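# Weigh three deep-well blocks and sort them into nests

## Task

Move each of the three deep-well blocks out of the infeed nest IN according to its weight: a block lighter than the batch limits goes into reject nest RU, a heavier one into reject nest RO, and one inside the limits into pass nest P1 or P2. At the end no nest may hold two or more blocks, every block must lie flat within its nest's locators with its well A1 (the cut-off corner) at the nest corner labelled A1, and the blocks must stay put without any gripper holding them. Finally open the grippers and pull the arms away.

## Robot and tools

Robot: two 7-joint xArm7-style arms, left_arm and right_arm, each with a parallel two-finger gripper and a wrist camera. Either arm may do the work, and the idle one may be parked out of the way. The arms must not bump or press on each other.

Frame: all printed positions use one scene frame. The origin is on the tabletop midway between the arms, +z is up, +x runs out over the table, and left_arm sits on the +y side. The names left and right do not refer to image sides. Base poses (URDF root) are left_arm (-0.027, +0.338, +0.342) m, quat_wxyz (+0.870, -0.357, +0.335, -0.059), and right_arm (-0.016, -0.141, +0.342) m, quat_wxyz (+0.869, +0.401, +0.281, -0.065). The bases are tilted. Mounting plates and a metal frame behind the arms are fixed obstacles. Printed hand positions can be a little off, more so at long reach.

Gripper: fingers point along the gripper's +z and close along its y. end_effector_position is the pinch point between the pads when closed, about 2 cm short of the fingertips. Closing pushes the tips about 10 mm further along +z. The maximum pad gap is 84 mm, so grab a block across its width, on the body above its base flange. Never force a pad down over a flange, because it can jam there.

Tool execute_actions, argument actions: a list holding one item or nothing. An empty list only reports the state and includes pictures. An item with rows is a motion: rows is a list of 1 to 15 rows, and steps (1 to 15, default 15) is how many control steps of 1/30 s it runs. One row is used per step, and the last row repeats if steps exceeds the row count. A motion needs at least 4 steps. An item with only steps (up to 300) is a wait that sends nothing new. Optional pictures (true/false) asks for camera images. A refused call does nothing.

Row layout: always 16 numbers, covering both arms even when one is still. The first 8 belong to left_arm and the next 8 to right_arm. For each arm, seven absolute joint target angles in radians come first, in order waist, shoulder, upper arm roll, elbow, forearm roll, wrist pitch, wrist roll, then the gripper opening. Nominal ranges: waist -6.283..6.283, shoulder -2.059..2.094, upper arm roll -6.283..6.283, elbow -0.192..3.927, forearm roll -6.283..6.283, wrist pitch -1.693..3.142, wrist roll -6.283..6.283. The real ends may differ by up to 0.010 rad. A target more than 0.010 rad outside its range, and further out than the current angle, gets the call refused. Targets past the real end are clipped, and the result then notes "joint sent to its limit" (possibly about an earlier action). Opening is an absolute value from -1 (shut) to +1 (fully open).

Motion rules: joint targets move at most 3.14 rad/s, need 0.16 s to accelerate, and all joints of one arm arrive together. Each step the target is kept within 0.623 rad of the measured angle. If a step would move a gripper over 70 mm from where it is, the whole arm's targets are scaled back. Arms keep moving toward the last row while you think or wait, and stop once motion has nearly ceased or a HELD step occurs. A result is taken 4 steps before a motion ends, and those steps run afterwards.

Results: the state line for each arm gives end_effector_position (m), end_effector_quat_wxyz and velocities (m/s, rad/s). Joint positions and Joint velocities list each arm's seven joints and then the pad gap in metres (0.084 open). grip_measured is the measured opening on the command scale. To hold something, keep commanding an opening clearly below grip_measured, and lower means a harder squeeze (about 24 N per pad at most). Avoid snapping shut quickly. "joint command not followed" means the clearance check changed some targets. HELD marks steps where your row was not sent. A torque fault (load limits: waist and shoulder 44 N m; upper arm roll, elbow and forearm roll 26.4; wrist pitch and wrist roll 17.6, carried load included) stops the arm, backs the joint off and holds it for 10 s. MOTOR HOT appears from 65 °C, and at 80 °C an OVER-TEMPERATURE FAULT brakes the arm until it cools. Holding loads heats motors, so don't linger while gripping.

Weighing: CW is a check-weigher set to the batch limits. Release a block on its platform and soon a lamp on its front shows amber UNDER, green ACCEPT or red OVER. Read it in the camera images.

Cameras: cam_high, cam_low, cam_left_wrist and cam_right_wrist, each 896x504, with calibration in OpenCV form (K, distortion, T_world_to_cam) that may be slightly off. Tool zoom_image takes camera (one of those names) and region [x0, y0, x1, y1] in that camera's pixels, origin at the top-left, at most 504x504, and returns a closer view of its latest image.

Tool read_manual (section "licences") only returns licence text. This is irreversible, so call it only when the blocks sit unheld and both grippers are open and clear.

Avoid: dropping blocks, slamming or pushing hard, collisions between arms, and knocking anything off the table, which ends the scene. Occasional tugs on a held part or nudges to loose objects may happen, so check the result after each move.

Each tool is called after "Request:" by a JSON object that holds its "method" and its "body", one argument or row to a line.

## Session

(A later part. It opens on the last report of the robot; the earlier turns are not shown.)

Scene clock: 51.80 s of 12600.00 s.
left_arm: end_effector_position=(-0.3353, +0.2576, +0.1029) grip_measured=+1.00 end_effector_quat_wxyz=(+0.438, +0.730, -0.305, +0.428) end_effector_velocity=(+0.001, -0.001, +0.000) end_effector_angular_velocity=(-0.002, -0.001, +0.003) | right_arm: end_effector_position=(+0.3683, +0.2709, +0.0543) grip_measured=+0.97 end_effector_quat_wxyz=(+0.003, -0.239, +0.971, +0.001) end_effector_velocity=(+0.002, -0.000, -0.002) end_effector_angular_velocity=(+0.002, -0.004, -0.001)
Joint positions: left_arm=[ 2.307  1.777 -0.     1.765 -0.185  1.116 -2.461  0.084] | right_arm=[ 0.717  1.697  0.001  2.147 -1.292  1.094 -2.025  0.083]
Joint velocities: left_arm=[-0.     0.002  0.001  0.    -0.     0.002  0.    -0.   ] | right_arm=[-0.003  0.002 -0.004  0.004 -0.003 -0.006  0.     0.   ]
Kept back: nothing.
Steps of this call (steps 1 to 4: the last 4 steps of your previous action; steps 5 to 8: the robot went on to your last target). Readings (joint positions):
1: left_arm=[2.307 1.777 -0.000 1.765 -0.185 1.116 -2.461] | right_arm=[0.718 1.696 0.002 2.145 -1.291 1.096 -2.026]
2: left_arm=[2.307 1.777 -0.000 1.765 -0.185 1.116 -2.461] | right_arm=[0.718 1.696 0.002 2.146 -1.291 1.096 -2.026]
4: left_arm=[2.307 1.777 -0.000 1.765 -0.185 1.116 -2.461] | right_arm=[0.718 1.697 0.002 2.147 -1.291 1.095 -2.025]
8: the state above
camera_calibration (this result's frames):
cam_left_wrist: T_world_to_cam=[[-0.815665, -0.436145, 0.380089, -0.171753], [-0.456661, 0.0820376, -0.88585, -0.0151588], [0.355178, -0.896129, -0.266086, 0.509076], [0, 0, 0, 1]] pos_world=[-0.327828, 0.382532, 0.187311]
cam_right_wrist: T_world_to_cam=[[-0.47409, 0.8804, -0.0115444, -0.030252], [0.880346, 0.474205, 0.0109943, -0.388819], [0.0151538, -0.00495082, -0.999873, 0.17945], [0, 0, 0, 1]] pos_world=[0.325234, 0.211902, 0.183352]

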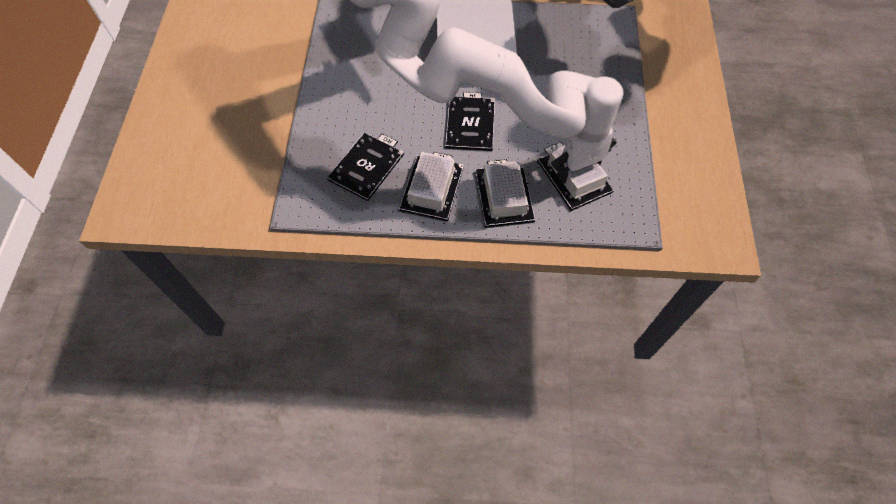

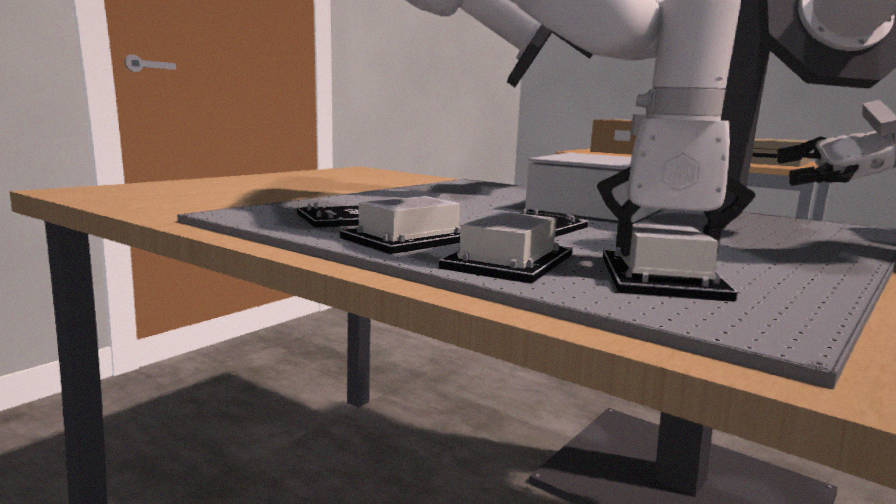

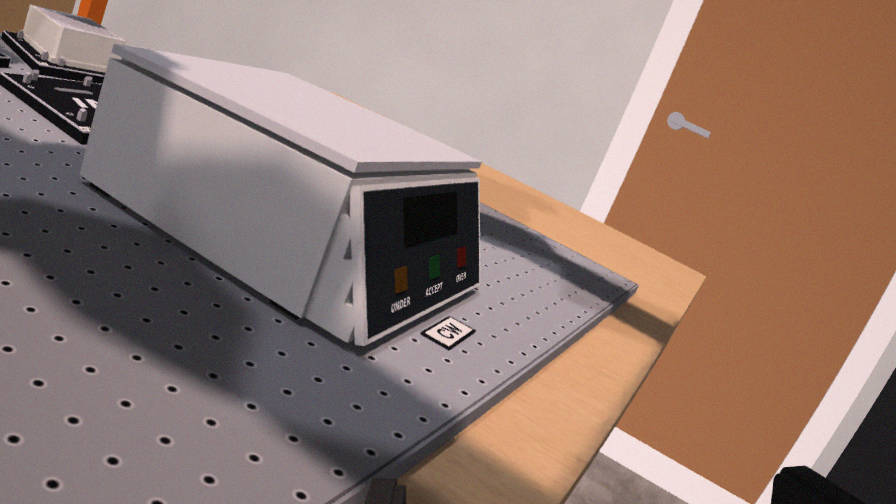

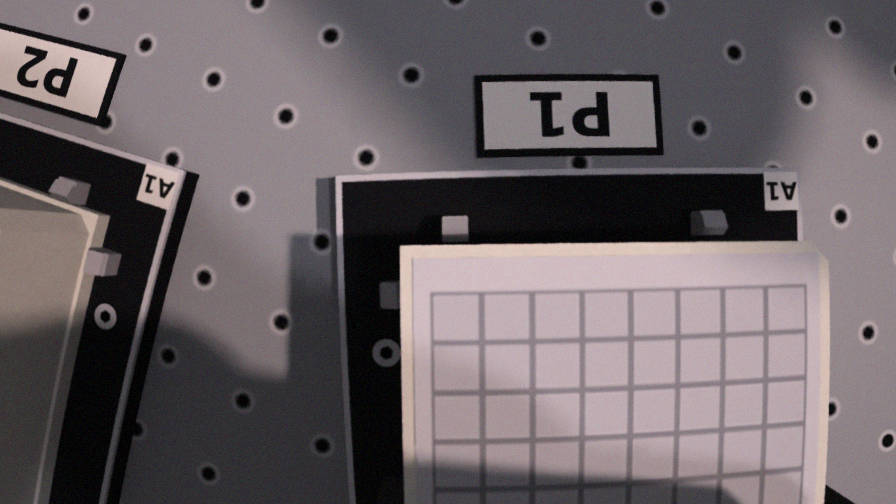

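Request:
{"method": "execute_actions", "body": {
  "actions": [
    {"rows":[[2.307,1.777,0,1.765,-0.185,1.116,-2.461,1,0.7163,1.689,0,2.13,-1.298,1.089,-2.042,0]],"steps":12}
  ]
}}

Request:
{"method": "execute_actions", "body": {
  "actions": [
    {"rows":[[2.307,1.777,0,1.765,-0.185,1.116,-2.461,1,0.7163,1.689,0,2.13,-1.298,1.089,-2.042,1]],"steps":12}
  ]
}}

Request:
{"method": "execute_actions", "body": {
  "actions": [
    {"rows":[[2.307,1.777,0,1.765,-0.185,1.116,-2.461,1,0.734,1.669,0,2.108,-1.282,1.098,-2.038,1],[2.307,1.777,0,1.765,-0.185,1.116,-2.461,1,0.734,1.669,0,2.108,-1.282,1.098,-2.038,1],[2.307,1.777,0,1.765,-0.185,1.116,-2.461,1,0.7519,1.6496,0,2.086,-1.266,1.106,-2.033,1],[2.307,1.777,0,1.765,-0.185,1.116,-2.461,1,0.7519,1.6496,0,2.086,-1.266,1.106,-2.033,1],[2.307,1.777,0,1.765,-0.185,1.116,-2.461,1,0.793,1.602,0,2.036,-1.233,1.123,-2.03,1],[2.307,1.777,0,1.765,-0.185,1.116,-2.461,1,0.793,1.602,0,2.036,-1.233,1.123,-2.03,1],[2.307,1.777,0,1.765,-0.185,1.116,-2.461,1,0.835,1.556,0,1.99,-1.198,1.14,-2.02,1]],"steps":15}
  ]
}}

Request:
{"method": "execute_actions", "body": {
  "actions": [
    {"steps":8}
  ],
  "pictures": true
}}

Request:
{"method": "zoom_image", "body": {
  "camera": "cam_low",
  "region": [420,180,780,320]
}}

Scene clock: 52.50 s of 12600.00 s.
left_arm: end_effector_position=(-0.3353, +0.2576, +0.1029) grip_measured=+1.00 end_effector_quat_wxyz=(+0.438, +0.730, -0.305, +0.428) end_effector_velocity=(+0.000, +0.001, -0.001) end_effector_angular_velocity=(+0.002, -0.001, -0.000) | right_arm: end_effector_position=(+0.3673, +0.2702, +0.0537) grip_measured=+0.97 end_effector_quat_wxyz=(+0.004, -0.251, +0.968, +0.002) end_effector_velocity=(-0.004, -0.002, -0.001) end_effector_angular_velocity=(-0.008, +0.006, +0.011)
Joint positions: left_arm=[ 2.307  1.777 -0.     1.765 -0.185  1.116 -2.461  0.084] | right_arm=[ 0.716  1.689 -0.     2.132 -1.298  1.087 -2.041  0.083]
Joint velocities: left_arm=[-0.    -0.001 -0.002 -0.     0.     0.     0.    -0.   ] | right_arm=[-0.001 -0.001  0.001 -0.008  0.001  0.006 -0.005 -0.   ]
Steps of this call (steps 1 to 13: the robot went on to your last target; steps 14 to 21: the first 8 steps of this action). Readings (joint positions):
14: left_arm=[2.307 1.777 0.000 1.765 -0.185 1.116 -2.461] | right_arm=[0.717 1.697 0.001 2.147 -1.292 1.093 -2.026]
15: left_arm=[2.307 1.777 0.000 1.765 -0.185 1.116 -2.461] | right_arm=[0.717 1.694 0.000 2.142 -1.294 1.091 -2.031]
17: left_arm=[2.307 1.777 -0.000 1.765 -0.185 1.116 -2.461] | right_arm=[0.716 1.690 -0.000 2.135 -1.297 1.088 -2.038]
21: the state above

Scene clock: 52.90 s of 12600.00 s.
left_arm: end_effector_position=(-0.3353, +0.2576, +0.1029) grip_measured=+1.00 end_effector_quat_wxyz=(+0.438, +0.730, -0.305, +0.428) end_effector_velocity=(-0.001, -0.000, +0.001) end_effector_angular_velocity=(-0.001, +0.001, -0.001) | right_arm: end_effector_position=(+0.3670, +0.2694, +0.0535) grip_measured=+1.00 end_effector_quat_wxyz=(+0.004, -0.252, +0.968, +0.001) end_effector_velocity=(-0.000, +0.000, +0.001) end_effector_angular_velocity=(-0.000, +0.001, -0.001)
Joint positions: left_arm=[ 2.307  1.777 -0.     1.765 -0.185  1.116 -2.461  0.084] | right_arm=[ 0.716  1.689 -0.001  2.13  -1.298  1.089 -2.042  0.084]
Joint velocities: left_arm=[-0.    -0.     0.001  0.     0.    -0.001  0.     0.   ] | right_arm=[ 0.001 -0.001  0.    -0.001  0.002  0.001  0.001  0.   ]
Steps of this call (steps 1 to 4: the last 4 steps of your previous action; steps 5 to 12: the first 8 steps of this action). Readings (joint positions):
5: left_arm=[2.307 1.777 -0.000 1.765 -0.185 1.116 -2.461] | right_arm=[0.716 1.689 -0.000 2.131 -1.298 1.088 -2.042]
6: left_arm=[2.307 1.777 -0.000 1.765 -0.185 1.116 -2.461] | right_arm=[0.716 1.689 -0.000 2.131 -1.298 1.088 -2.042]
8: left_arm=[2.307 1.777 0.000 1.765 -0.185 1.116 -2.461] | right_arm=[0.716 1.689 -0.000 2.130 -1.298 1.089 -2.042]
12: the state above

Scene clock: 53.40 s of 12600.00 s.
left_arm: end_effector_position=(-0.3353, +0.2576, +0.1029) grip_measured=+1.00 end_effector_quat_wxyz=(+0.438, +0.730, -0.305, +0.428) end_effector_velocity=(-0.000, +0.000, -0.000) end_effector_angular_velocity=(+0.000, +0.001, -0.001) | right_arm: end_effector_position=(+0.3689, +0.2723, +0.1275) grip_measured=+1.00 end_effector_quat_wxyz=(+0.005, -0.251, +0.968, +0.004) end_effector_velocity=(+0.027, +0.048, +0.161) end_effector_angular_velocity=(+0.151, -0.044, -0.044)
Joint positions: left_arm=[ 2.307  1.777 -0.     1.765 -0.185  1.116 -2.461  0.084] | right_arm=[ 0.835  1.557  0.005  1.999 -1.202  1.137 -2.021  0.084]
Joint velocities: left_arm=[ 0.     0.     0.     0.    -0.    -0.001 -0.    -0.   ] | right_arm=[ 0.193 -0.187  0.077 -0.087  0.102  0.03   0.029  0.   ]
Steps of this call (steps 1 to 4: the last 4 steps of your previous action; steps 5 to 15: the first 11 steps of this action). Readings (joint positions):
5: left_arm=[2.307 1.777 0.000 1.765 -0.185 1.116 -2.461] | right_arm=[0.717 1.688 -0.001 2.129 -1.297 1.090 -2.042]
6: left_arm=[2.307 1.777 -0.000 1.765 -0.185 1.116 -2.461] | right_arm=[0.720 1.684 -0.002 2.122 -1.293 1.092 -2.041]
8: left_arm=[2.307 1.777 0.000 1.765 -0.185 1.116 -2.461] | right_arm=[0.734 1.668 -0.003 2.104 -1.280 1.101 -2.037]
12: left_arm=[2.307 1.777 -0.000 1.765 -0.185 1.116 -2.461] | right_arm=[0.790 1.604 -0.003 2.037 -1.233 1.125 -2.029]
15: the state above

Scene clock: 53.67 s of 12600.00 s.
left_arm: end_effector_position=(-0.3353, +0.2576, +0.1029) grip_measured=+1.00 end_effector_quat_wxyz=(+0.438, +0.730, -0.305, +0.428) end_effector_velocity=(-0.001, +0.001, -0.000) end_effector_angular_velocity=(+0.001, +0.001, -0.002) | right_arm: end_effector_position=(+0.3645, +0.2676, +0.1216) grip_measured=+1.00 end_effector_quat_wxyz=(+0.000, -0.254, +0.967, -0.003) end_effector_velocity=(+0.007, +0.015, +0.023) end_effector_angular_velocity=(+0.043, -0.006, -0.013)
Joint positions: left_arm=[ 2.307  1.777 -0.     1.765 -0.185  1.116 -2.461  0.084] | right_arm=[ 0.833  1.558 -0.002  1.989 -1.198  1.14  -2.02   0.084]
Joint velocities: left_arm=[ 0.    -0.001  0.     0.001 -0.    -0.     0.     0.   ] | right_arm=[ 0.015 -0.013  0.025  0.015  0.001 -0.006  0.001  0.   ]
Kept back: nothing.
Steps of this call (steps 1 to 4: the last 4 steps of your previous action; steps 5 to 8: the robot went on to your last target). Readings (joint positions):
1: left_arm=[2.307 1.777 0.000 1.765 -0.185 1.116 -2.461] | right_arm=[0.839 1.553 0.006 1.997 -1.200 1.138 -2.021]
2: left_arm=[2.307 1.777 0.000 1.765 -0.185 1.116 -2.461] | right_arm=[0.839 1.552 0.005 1.995 -1.199 1.139 -2.020]
4: left_arm=[2.307 1.777 0.000 1.765 -0.185 1.116 -2.461] | right_arm=[0.835 1.556 -0.000 1.991 -1.198 1.140 -2.020]
8: the state above
camera_calibration (this result's frames):
cam_left_wrist: T_world_to_cam=[[-0.815665, -0.436145, 0.380089, -0.171753], [-0.456661, 0.0820376, -0.88585, -0.0151588], [0.355178, -0.896129, -0.266086, 0.509076], [0, 0, 0, 1]] pos_world=[-0.327828, 0.382532, 0.187311]
cam_right_wrist: T_world_to_cam=[[-0.500634, 0.86548, -0.0176058, -0.0138754], [0.865567, 0.500774, 0.00443454, -0.385573], [0.0126545, -0.0130189, -0.999835, 0.249819], [0, 0, 0, 1]] pos_world=[0.323632, 0.208346, 0.251243]

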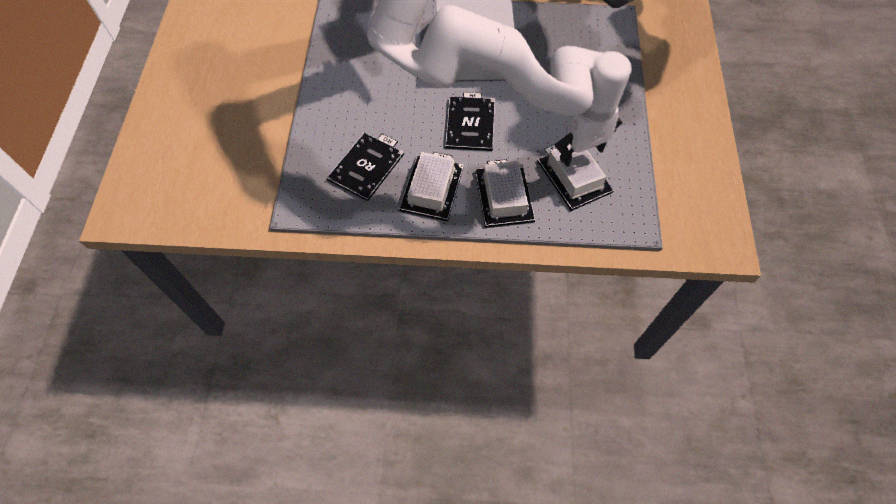

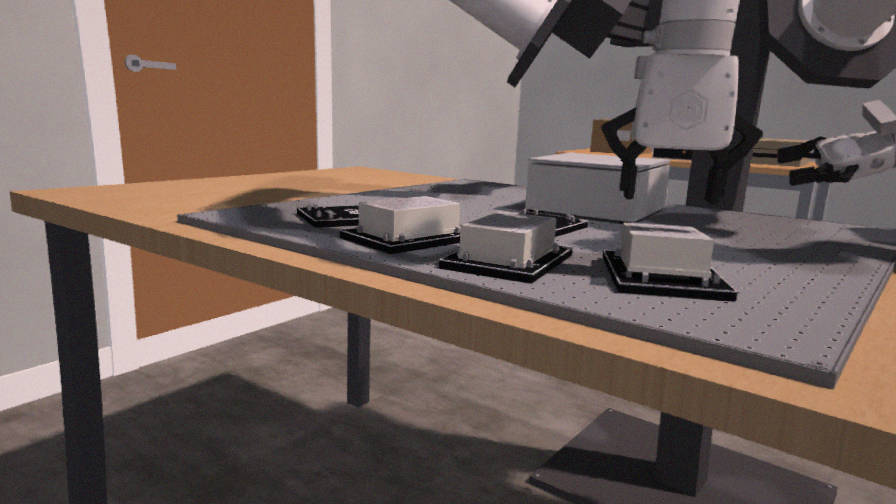

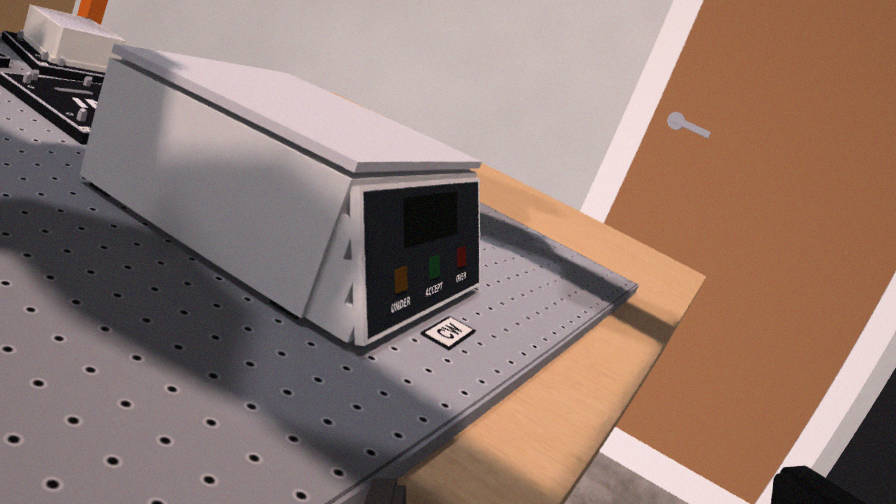

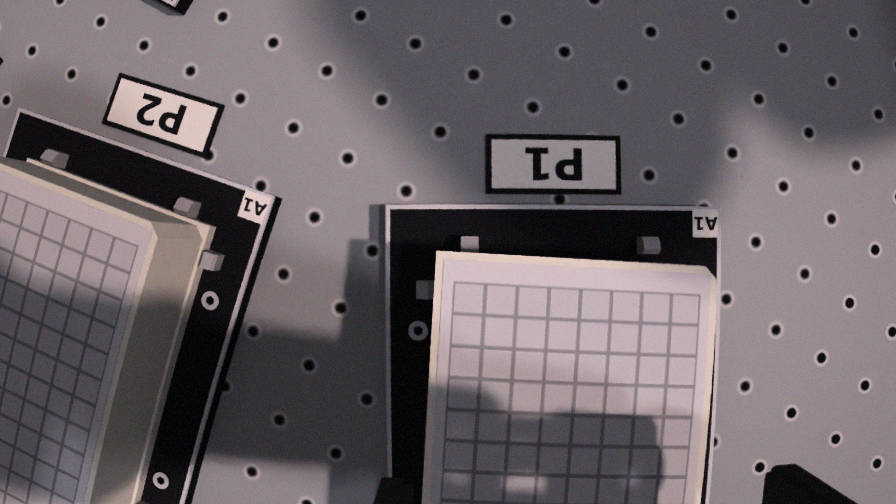

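Region (420, 180, 780, 320) of cam_low's 896x504 image, scaled by 1.400, with more detail than that image has.

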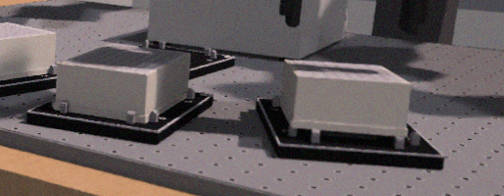

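Request:
{"method": "execute_actions", "body": {
  "actions": [
    {"rows":[[2.307,1.777,0,1.765,-0.185,1.116,-2.461,1,0.81,1.584,0,2.018,-1.22,1.13,-1.98,1],[2.307,1.777,0,1.765,-0.185,1.116,-2.461,1,0.81,1.584,0,2.018,-1.22,1.13,-1.98,1],[2.307,1.777,0,1.765,-0.185,1.116,-2.461,1,0.783,1.614,0,2.048,-1.241,1.119,-1.972,1]],"steps":15}
  ]
}}

Request:
{"method": "execute_actions", "body": {
  "actions": [
    {"steps":12}
  ],
  "pictures": true
}}

Scene clock: 54.23 s of 12600.00 s.
left_arm: end_effector_position=(-0.3353, +0.2576, +0.1029) grip_measured=+1.00 end_effector_quat_wxyz=(+0.438, +0.730, -0.305, +0.428) end_effector_velocity=(+0.000, -0.001, -0.000) end_effector_angular_velocity=(+0.000, -0.000, +0.001) | right_arm: end_effector_position=(+0.3649, +0.2695, +0.0922) grip_measured=+1.00 end_effector_quat_wxyz=(+0.001, -0.226, +0.974, -0.001) end_effector_velocity=(+0.029, +0.030, +0.051) end_effector_angular_velocity=(+0.090, -0.035, -0.039)
Joint positions: left_arm=[ 2.307  1.777  0.     1.765 -0.185  1.116 -2.461  0.084] | right_arm=[ 0.783  1.615  0.     2.047 -1.241  1.119 -1.972  0.084]
Joint velocities: left_arm=[ 0.     0.001 -0.    -0.001 -0.    -0.001 -0.    -0.   ] | right_arm=[ 0.041 -0.035  0.044  0.037 -0.002 -0.012  0.003  0.   ]
Steps of this call (steps 1 to 6: the robot went on to your last target; steps 7 to 17: the first 11 steps of this action). Readings (joint positions):
7: left_arm=[2.307 1.777 -0.000 1.765 -0.185 1.116 -2.461] | right_arm=[0.834 1.557 0.000 1.991 -1.199 1.140 -2.019]
8: left_arm=[2.307 1.777 -0.000 1.765 -0.185 1.116 -2.461] | right_arm=[0.830 1.562 0.001 1.997 -1.203 1.137 -2.009]
10: left_arm=[2.307 1.777 -0.000 1.765 -0.185 1.116 -2.461] | right_arm=[0.811 1.584 0.003 2.023 -1.221 1.128 -1.987]
14: left_arm=[2.307 1.777 -0.000 1.765 -0.185 1.116 -2.461] | right_arm=[0.780 1.616 -0.005 2.044 -1.240 1.121 -1.973]
17: the state above

Scene clock: 54.63 s of 12600.00 s.
left_arm: end_effector_position=(-0.3353, +0.2576, +0.1029) grip_measured=+1.00 end_effector_quat_wxyz=(+0.438, +0.730, -0.305, +0.428) end_effector_velocity=(+0.000, -0.001, -0.000) end_effector_angular_velocity=(+0.000, -0.000, +0.000) | right_arm: end_effector_position=(+0.3658, +0.2697, +0.0928) grip_measured=+1.00 end_effector_quat_wxyz=(+0.001, -0.226, +0.974, -0.001) end_effector_velocity=(+0.001, +0.000, +0.001) end_effector_angular_velocity=(+0.001, -0.001, -0.001)
Joint positions: left_arm=[ 2.307  1.777 -0.     1.765 -0.185  1.116 -2.461  0.084] | right_arm=[ 0.783  1.614  0.     2.048 -1.241  1.119 -1.972  0.084]
Joint velocities: left_arm=[ 0.     0.002 -0.     0.001 -0.    -0.     0.     0.   ] | right_arm=[-0.    -0.001  0.001  0.002 -0.     0.    -0.002 -0.   ]
Kept back: nothing.
Steps of this call (steps 1 to 4: the last 4 steps of your previous action; steps 5 to 12: the robot went on to your last target). Readings (joint positions):
1: left_arm=[2.307 1.777 0.000 1.765 -0.185 1.116 -2.461] | right_arm=[0.784 1.614 0.001 2.048 -1.241 1.119 -1.972]
2: left_arm=[2.307 1.777 -0.000 1.765 -0.185 1.116 -2.461] | right_arm=[0.784 1.613 0.002 2.049 -1.241 1.119 -1.972]
4: left_arm=[2.307 1.777 0.000 1.765 -0.185 1.116 -2.461] | right_arm=[0.784 1.613 0.001 2.049 -1.241 1.119 -1.972]
8: left_arm=[2.307 1.777 0.000 1.765 -0.185 1.116 -2.461] | right_arm=[0.783 1.614 -0.000 2.048 -1.241 1.119 -1.972]
12: the state above
camera_calibration (this result's frames):
cam_left_wrist: T_world_to_cam=[[-0.815665, -0.436145, 0.380089, -0.171753], [-0.456661, 0.0820377, -0.88585, -0.0151589], [0.355178, -0.896129, -0.266086, 0.509076], [0, 0, 0, 1]] pos_world=[-0.327828, 0.382532, 0.187311]
cam_right_wrist: T_world_to_cam=[[-0.449602, 0.893123, -0.013775, -0.0420436], [0.893135, 0.449725, 0.00759833, -0.384183], [0.0129812, -0.00888675, -0.999876, 0.219776], [0, 0, 0, 1]] pos_world=[0.321371, 0.21228, 0.222089]

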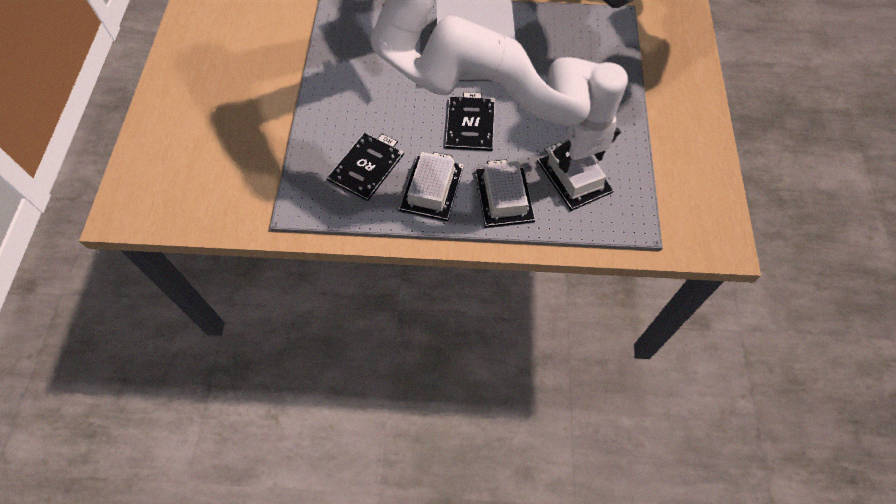

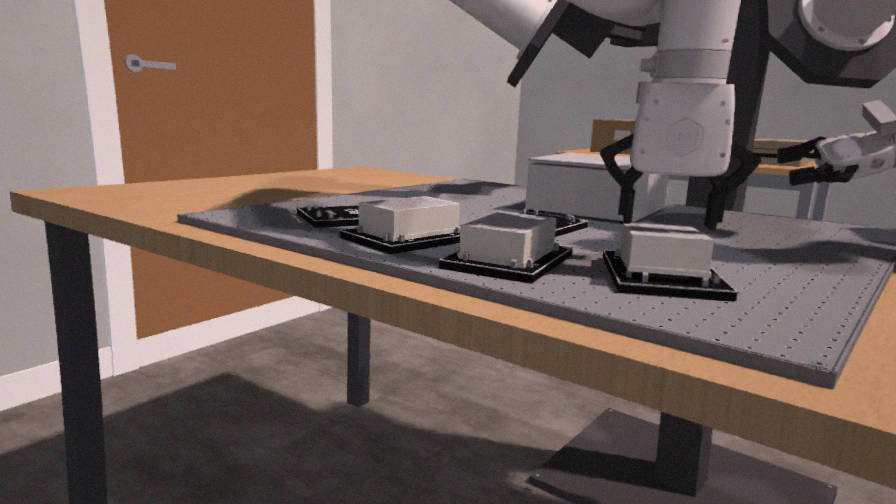

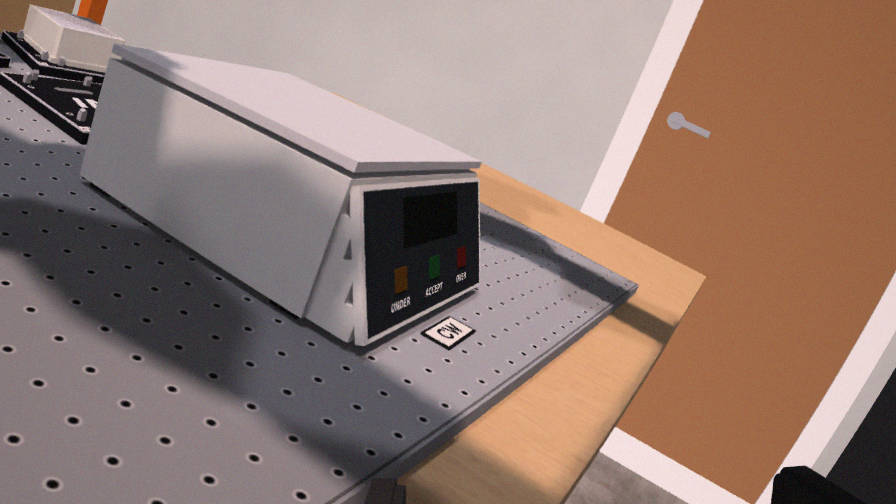

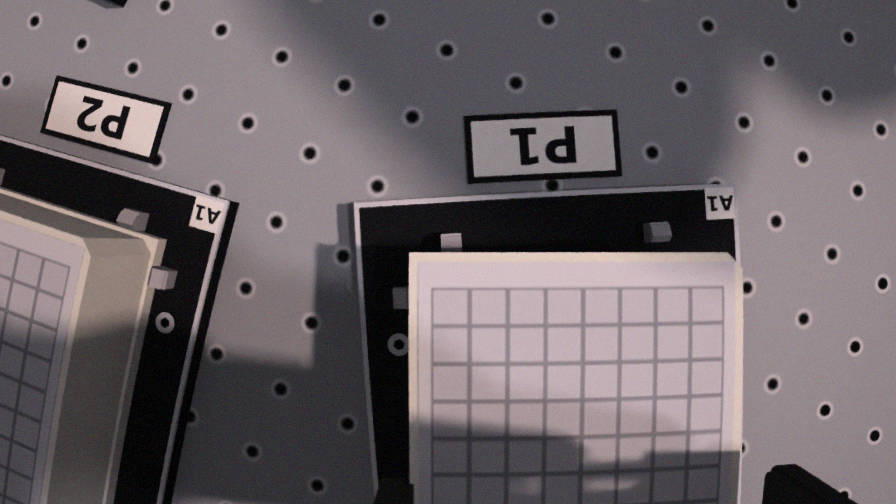

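Request:
{"method": "execute_actions", "body": {
  "actions": [
    {"rows":[[2.307,1.777,0,1.765,-0.185,1.116,-2.461,1,0.78,1.602,0,2.032,-1.243,1.118,-1.968,1],[2.307,1.777,0,1.765,-0.185,1.116,-2.461,1,0.78,1.602,0,2.032,-1.243,1.118,-1.968,1],[2.307,1.777,0,1.765,-0.185,1.116,-2.461,1,0.78,1.602,0,2.032,-1.243,1.118,-1.968,1],[2.307,1.777,0,1.765,-0.185,1.116,-2.461,1,0.7645,1.62,0,2.051,-1.256,1.112,-1.972,1],[2.307,1.777,0,1.765,-0.185,1.116,-2.461,1,0.7645,1.62,0,2.051,-1.256,1.112,-1.972,1],[2.307,1.777,0,1.765,-0.185,1.116,-2.461,1,0.7489,1.6376,0,2.07,-1.268,1.105,-1.975,1],[2.307,1.777,0,1.765,-0.185,1.116,-2.461,1,0.7489,1.6376,0,2.07,-1.268,1.105,-1.975,1],[2.307,1.777,0,1.765,-0.185,1.116,-2.461,1,0.7347,1.653,0,2.086,-1.281,1.099,-1.98,1],[2.307,1.777,0,1.765,-0.185,1.116,-2.461,1,0.7347,1.653,0,2.086,-1.281,1.099,-1.98,1],[2.307,1.777,0,1.765,-0.185,1.116,-2.461,1,0.7205,1.669,0,2.102,-1.295,1.093,-1.984,1]],"steps":15}
  ]
}}

Request:
{"method": "execute_actions", "body": {
  "actions": [
    {"steps":8}
  ],
  "pictures": true
}}

Scene clock: 56.67 s of 12600.00 s.
left_arm: end_effector_position=(-0.3353, +0.2576, +0.1029) grip_measured=+1.00 end_effector_quat_wxyz=(+0.438, +0.730, -0.305, +0.428) end_effector_velocity=(-0.001, -0.001, +0.001) end_effector_angular_velocity=(-0.001, +0.002, -0.001) | right_arm: end_effector_position=(+0.3656, +0.2660, +0.0639) grip_measured=+1.00 end_effector_quat_wxyz=(+0.000, -0.227, +0.974, -0.001) end_effector_velocity=(-0.011, -0.002, -0.132) end_effector_angular_velocity=(+0.006, -0.017, +0.047)
Joint positions: left_arm=[ 2.307  1.777 -0.     1.765 -0.185  1.116 -2.461  0.084] | right_arm=[ 0.732  1.656 -0.001  2.087 -1.283  1.099 -1.98   0.084]
Joint velocities: left_arm=[ 0.     0.001  0.002  0.001 -0.    -0.001 -0.     0.   ] | right_arm=[-0.219  0.252  0.002  0.248 -0.208 -0.092 -0.061 -0.   ]
Steps of this call (steps 1 to 15: the robot went on to your last target; steps 16 to 50: nothing new was sent; steps 51 to 61: the first 11 steps of this action). Readings (joint positions):
51: left_arm=[2.307 1.777 0.000 1.765 -0.185 1.116 -2.461] | right_arm=[0.783 1.613 0.000 2.047 -1.241 1.119 -1.972]
52: left_arm=[2.307 1.777 0.000 1.765 -0.185 1.116 -2.461] | right_arm=[0.782 1.610 0.000 2.042 -1.242 1.119 -1.971]
54: left_arm=[2.307 1.777 -0.000 1.765 -0.185 1.116 -2.461] | right_arm=[0.780 1.605 0.000 2.035 -1.243 1.118 -1.969]
58: left_arm=[2.307 1.777 -0.000 1.765 -0.185 1.116 -2.461] | right_arm=[0.756 1.629 0.000 2.063 -1.263 1.108 -1.974]
61: the state above

Scene clock: 56.93 s of 12600.00 s.
left_arm: end_effector_position=(-0.3353, +0.2576, +0.1029) grip_measured=+1.00 end_effector_quat_wxyz=(+0.438, +0.730, -0.305, +0.428) end_effector_velocity=(+0.000, -0.000, -0.000) end_effector_angular_velocity=(+0.000, -0.000, +0.001) | right_arm: end_effector_position=(+0.3666, +0.2668, +0.0583) grip_measured=+1.00 end_effector_quat_wxyz=(+0.002, -0.227, +0.974, +0.000) end_effector_velocity=(+0.008, +0.003, +0.007) end_effector_angular_velocity=(+0.011, -0.009, -0.008)
Joint positions: left_arm=[ 2.307  1.777 -0.     1.765 -0.185  1.116 -2.461  0.084] | right_arm=[ 0.721  1.668  0.001  2.103 -1.295  1.093 -1.984  0.084]
Joint velocities: left_arm=[ 0.  0. -0. -0. -0.  0.  0. -0.] | right_arm=[ 0.005 -0.008  0.004  0.007 -0.002 -0.001 -0.001  0.   ]
Kept back: nothing.
Steps of this call (steps 1 to 4: the last 4 steps of your previous action; steps 5 to 8: the robot went on to your last target). Readings (joint positions):
1: left_arm=[2.307 1.777 0.000 1.765 -0.185 1.116 -2.461] | right_arm=[0.726 1.663 -0.001 2.094 -1.289 1.096 -1.982]
2: left_arm=[2.307 1.777 -0.000 1.765 -0.185 1.116 -2.461] | right_arm=[0.722 1.667 -0.002 2.097 -1.292 1.095 -1.983]
4: left_arm=[2.307 1.777 -0.000 1.765 -0.185 1.116 -2.461] | right_arm=[0.720 1.670 -0.001 2.100 -1.294 1.094 -1.984]
8: the state above
camera_calibration (this result's frames):
cam_left_wrist: T_world_to_cam=[[-0.815665, -0.436146, 0.380089, -0.171753], [-0.456661, 0.0820374, -0.88585, -0.0151587], [0.355178, -0.896129, -0.266086, 0.509076], [0, 0, 0, 1]] pos_world=[-0.327828, 0.382532, 0.187311]
cam_right_wrist: T_world_to_cam=[[-0.452906, 0.891468, -0.0126685, -0.0379599], [0.891445, 0.453029, 0.00954517, -0.383765], [0.0142484, -0.00697022, -0.999874, 0.18425], [0, 0, 0, 1]] pos_world=[0.322288, 0.208981, 0.187409]

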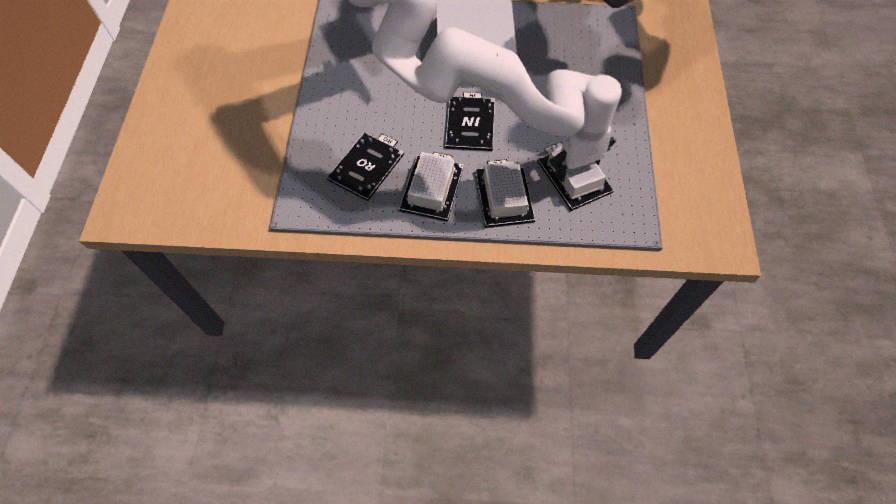

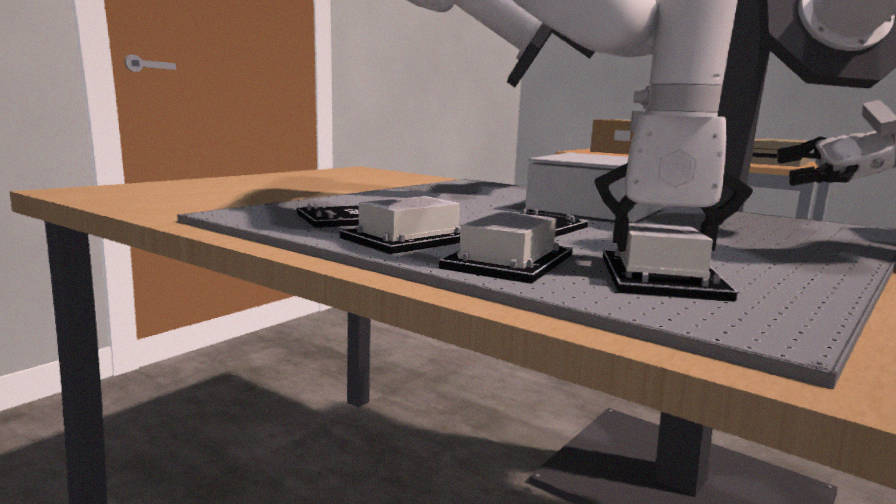

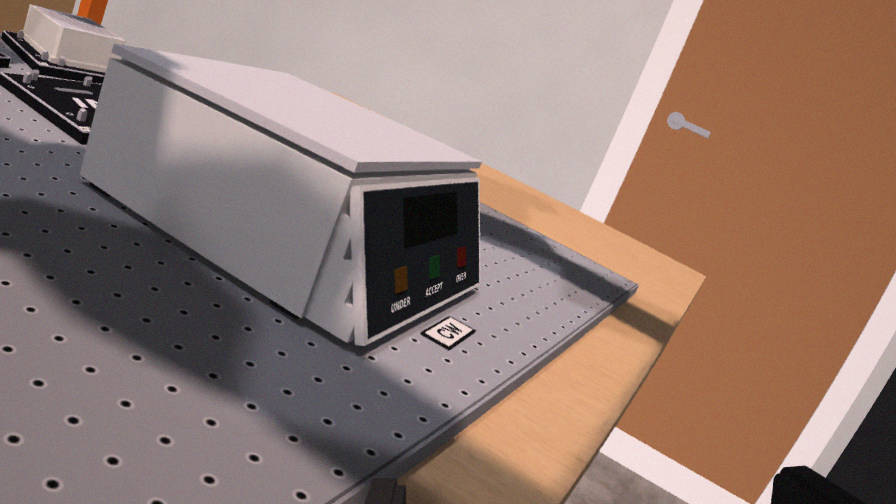

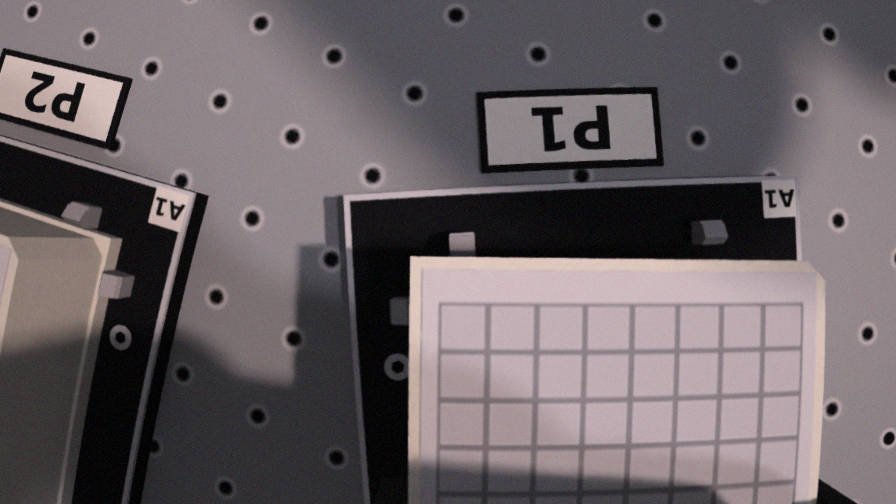

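Request:
{"method": "execute_actions", "body": {
  "actions": [
    {"rows":[[2.307,1.777,0,1.765,-0.185,1.116,-2.461,1,0.7205,1.669,0,2.102,-1.295,1.093,-1.984,0]],"steps":12}
  ]
}}

Request:
{"method": "execute_actions", "body": {
  "actions": [
    {"rows":[[2.307,1.777,0,1.765,-0.185,1.116,-2.461,1,0.7489,1.6376,0,2.07,-1.268,1.105,-1.975,0]],"steps":10}
  ]
}}

Request:
{"method": "execute_actions", "body": {
  "actions": [
    {"rows":[[2.307,1.777,0,1.765,-0.185,1.116,-2.461,1,0.7519,1.645,0,2.076,-1.269,1.104,-2.026,0]],"steps":12}
  ]
}}

Request:
{"method": "execute_actions", "body": {
  "actions": [
    {"steps":10}
  ],
  "pictures": true
}}

Request:
{"method": "zoom_image", "body": {
  "camera": "cam_high",
  "region": [520,120,640,220]
}}

Scene clock: 57.53 s of 12600.00 s.
left_arm: end_effector_position=(-0.3353, +0.2576, +0.1029) grip_measured=+1.00 end_effector_quat_wxyz=(+0.438, +0.730, -0.305, +0.428) end_effector_velocity=(-0.000, -0.000, +0.000) end_effector_angular_velocity=(-0.000, +0.001, -0.000) | right_arm: end_effector_position=(+0.3660, +0.2664, +0.0575) grip_measured=+0.96 end_effector_quat_wxyz=(+0.002, -0.228, +0.974, -0.000) end_effector_velocity=(+0.000, -0.000, -0.000) end_effector_angular_velocity=(-0.001, -0.000, +0.002)
Joint positions: left_arm=[ 2.307  1.777 -0.     1.765 -0.185  1.116 -2.461  0.084] | right_arm=[ 0.721  1.669  0.     2.102 -1.295  1.093 -1.984  0.083]
Joint velocities: left_arm=[ 0.     0.     0.001 -0.    -0.    -0.001  0.     0.   ] | right_arm=[-0.    -0.    -0.001  0.     0.001 -0.    -0.002  0.   ]
Steps of this call (steps 1 to 10: the robot went on to your last target; steps 11 to 18: the first 8 steps of this action). Readings (joint positions):
11: left_arm=[2.307 1.777 0.000 1.765 -0.185 1.116 -2.461] | right_arm=[0.721 1.669 0.000 2.102 -1.295 1.093 -1.984]
12: left_arm=[2.307 1.777 -0.000 1.765 -0.185 1.116 -2.461] | right_arm=[0.721 1.669 0.000 2.102 -1.295 1.093 -1.984]
14: left_arm=[2.307 1.777 0.000 1.765 -0.185 1.116 -2.461] | right_arm=[0.721 1.669 0.000 2.102 -1.295 1.093 -1.984]
18: the state above

Scene clock: 57.87 s of 12600.00 s.
left_arm: end_effector_position=(-0.3353, +0.2576, +0.1029) grip_measured=+1.00 end_effector_quat_wxyz=(+0.438, +0.730, -0.305, +0.428) end_effector_velocity=(-0.001, +0.001, -0.000) end_effector_angular_velocity=(+0.001, +0.001, -0.004) | right_arm: end_effector_position=(+0.3675, +0.2681, +0.0759) grip_measured=+0.96 end_effector_quat_wxyz=(+0.001, -0.225, +0.974, +0.001) end_effector_velocity=(+0.031, +0.003, +0.034) end_effector_angular_velocity=(+0.020, -0.027, -0.047)
Joint positions: left_arm=[ 2.307  1.777  0.     1.765 -0.185  1.116 -2.461  0.084] | right_arm=[ 0.75   1.637  0.002  2.072 -1.269  1.104 -1.975  0.083]
Joint velocities: left_arm=[-0.    -0.001  0.     0.001  0.    -0.002 -0.     0.   ] | right_arm=[ 0.037 -0.057  0.002 -0.003  0.024  0.015  0.01  -0.   ]
Steps of this call (steps 1 to 4: the last 4 steps of your previous action; steps 5 to 10: the first 6 steps of this action). Readings (joint positions):
5: left_arm=[2.307 1.777 0.000 1.765 -0.185 1.116 -2.461] | right_arm=[0.721 1.668 0.000 2.101 -1.294 1.093 -1.984]
6: left_arm=[2.307 1.777 -0.000 1.765 -0.185 1.116 -2.461] | right_arm=[0.726 1.662 -0.002 2.093 -1.288 1.095 -1.981]
8: left_arm=[2.307 1.777 -0.000 1.765 -0.185 1.116 -2.461] | right_arm=[0.743 1.645 -0.000 2.075 -1.273 1.102 -1.977]
10: the state above

Scene clock: 58.27 s of 12600.00 s.
left_arm: end_effector_position=(-0.3353, +0.2576, +0.1029) grip_measured=+1.00 end_effector_quat_wxyz=(+0.438, +0.730, -0.305, +0.428) end_effector_velocity=(+0.000, -0.001, +0.000) end_effector_angular_velocity=(-0.001, +0.000, +0.001) | right_arm: end_effector_position=(+0.3638, +0.2693, +0.0742) grip_measured=+0.96 end_effector_quat_wxyz=(+0.001, -0.251, +0.968, +0.000) end_effector_velocity=(+0.009, -0.003, -0.001) end_effector_angular_velocity=(-0.003, -0.008, +0.002)
Joint positions: left_arm=[ 2.307  1.777  0.     1.765 -0.185  1.116 -2.461  0.084] | right_arm=[ 0.752  1.646  0.     2.076 -1.269  1.104 -2.025  0.083]
Joint velocities: left_arm=[ 0.     0.001  0.    -0.    -0.    -0.     0.     0.   ] | right_arm=[-0.003 -0.005 -0.007  0.007 -0.001 -0.    -0.013 -0.   ]
Steps of this call (steps 1 to 4: the last 4 steps of your previous action; steps 5 to 12: the first 8 steps of this action). Readings (joint positions):
5: left_arm=[2.307 1.777 0.000 1.765 -0.185 1.116 -2.461] | right_arm=[0.748 1.638 -0.001 2.070 -1.268 1.106 -1.976]
6: left_arm=[2.307 1.777 -0.000 1.765 -0.185 1.116 -2.461] | right_arm=[0.748 1.640 -0.002 2.071 -1.268 1.105 -1.987]
8: left_arm=[2.307 1.777 -0.000 1.765 -0.185 1.116 -2.461] | right_arm=[0.750 1.644 -0.001 2.074 -1.269 1.105 -2.014]
12: the state above

Scene clock: 58.60 s of 12600.00 s.
left_arm: end_effector_position=(-0.3353, +0.2576, +0.1029) grip_measured=+1.00 end_effector_quat_wxyz=(+0.438, +0.730, -0.305, +0.428) end_effector_velocity=(-0.001, -0.000, +0.001) end_effector_angular_velocity=(-0.001, +0.001, -0.001) | right_arm: end_effector_position=(+0.3644, +0.2691, +0.0743) grip_measured=+0.96 end_effector_quat_wxyz=(+0.001, -0.251, +0.968, +0.000) end_effector_velocity=(-0.000, -0.000, -0.001) end_effector_angular_velocity=(-0.001, -0.001, +0.001)
Joint positions: left_arm=[ 2.307  1.777 -0.     1.765 -0.185  1.116 -2.461  0.084] | right_arm=[ 0.752  1.645 -0.     2.076 -1.269  1.104 -2.026  0.083]
Joint velocities: left_arm=[ 0.    -0.     0.001 -0.    -0.    -0.001 -0.    -0.   ] | right_arm=[-0.     0.001 -0.002 -0.    -0.001 -0.     0.    -0.   ]
Kept back: nothing.
Steps of this call (steps 1 to 4: the last 4 steps of your previous action; steps 5 to 10: the robot went on to your last target). Readings (joint positions):
1: left_arm=[2.307 1.777 0.000 1.765 -0.185 1.116 -2.461] | right_arm=[0.752 1.645 0.000 2.076 -1.269 1.104 -2.026]
2: left_arm=[2.307 1.777 -0.000 1.765 -0.185 1.116 -2.461] | right_arm=[0.752 1.645 -0.000 2.076 -1.269 1.104 -2.026]
4: left_arm=[2.307 1.777 -0.000 1.765 -0.185 1.116 -2.461] | right_arm=[0.752 1.645 -0.000 2.076 -1.269 1.104 -2.026]
8: left_arm=[2.307 1.777 0.000 1.765 -0.185 1.116 -2.461] | right_arm=[0.752 1.645 -0.000 2.076 -1.269 1.104 -2.026]
10: the state above
camera_calibration (this result's frames):
cam_left_wrist: T_world_to_cam=[[-0.815665, -0.436145, 0.380089, -0.171753], [-0.456661, 0.0820375, -0.88585, -0.0151587], [0.355178, -0.896129, -0.266086, 0.509076], [0, 0, 0, 1]] pos_world=[-0.327828, 0.382532, 0.187311]
cam_right_wrist: T_world_to_cam=[[-0.496104, 0.868172, -0.0126113, -0.018851], [0.868158, 0.496218, 0.0083938, -0.38607], [0.0135452, -0.00678436, -0.999885, 0.200502], [0, 0, 0, 1]] pos_world=[0.323101, 0.209301, 0.203482]

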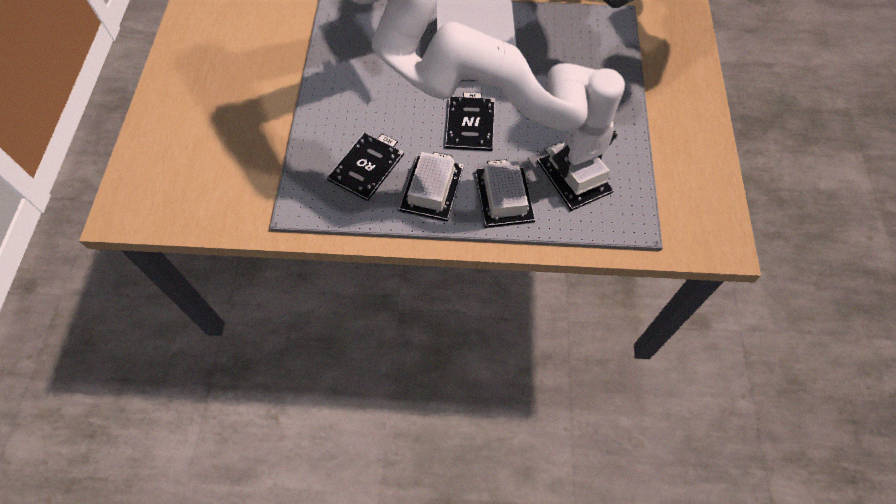

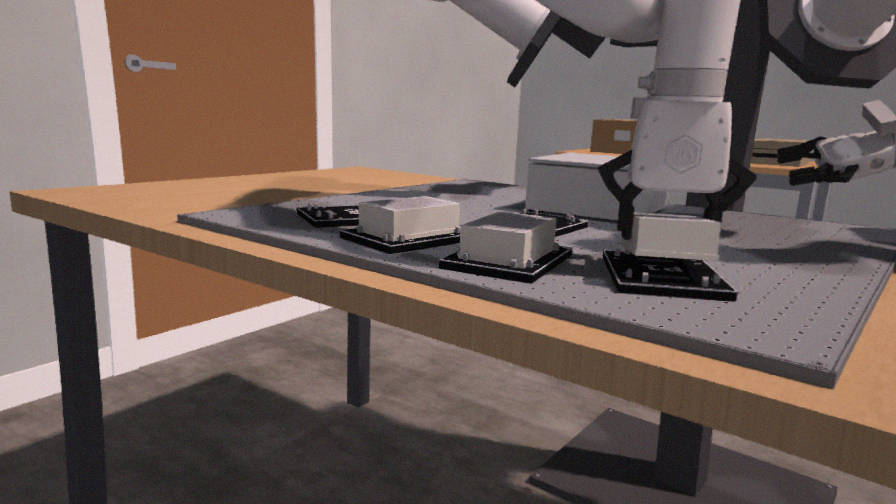

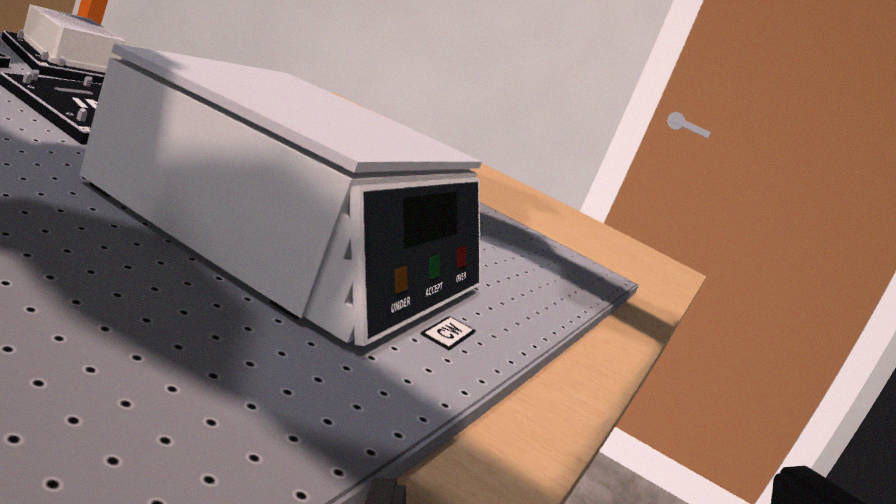

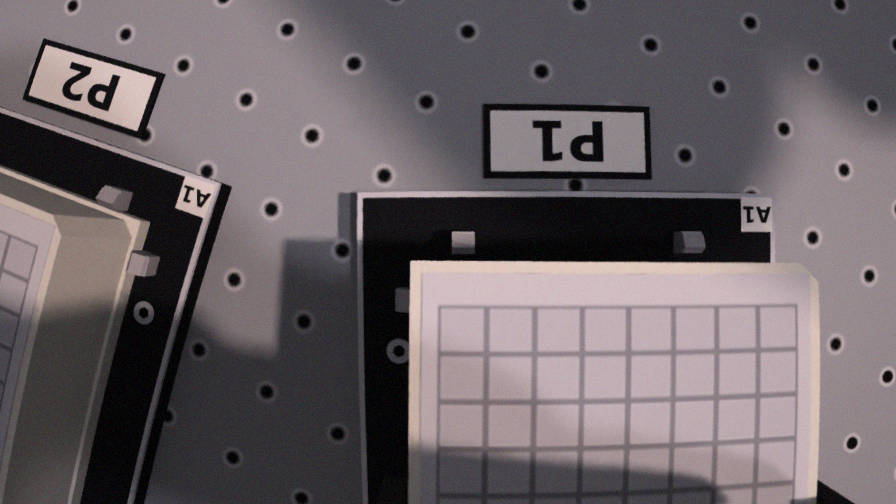

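Region (520, 120, 640, 220) of cam_high's 896x504 image, scaled by 4.200, with more detail than that image has.

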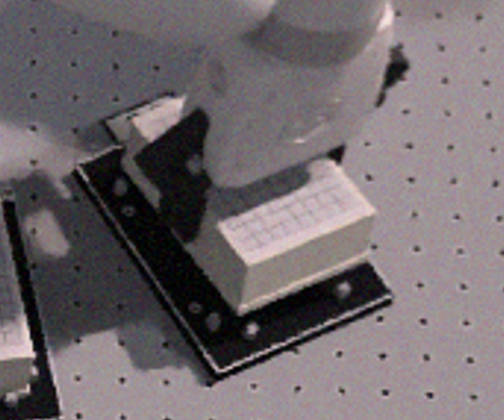

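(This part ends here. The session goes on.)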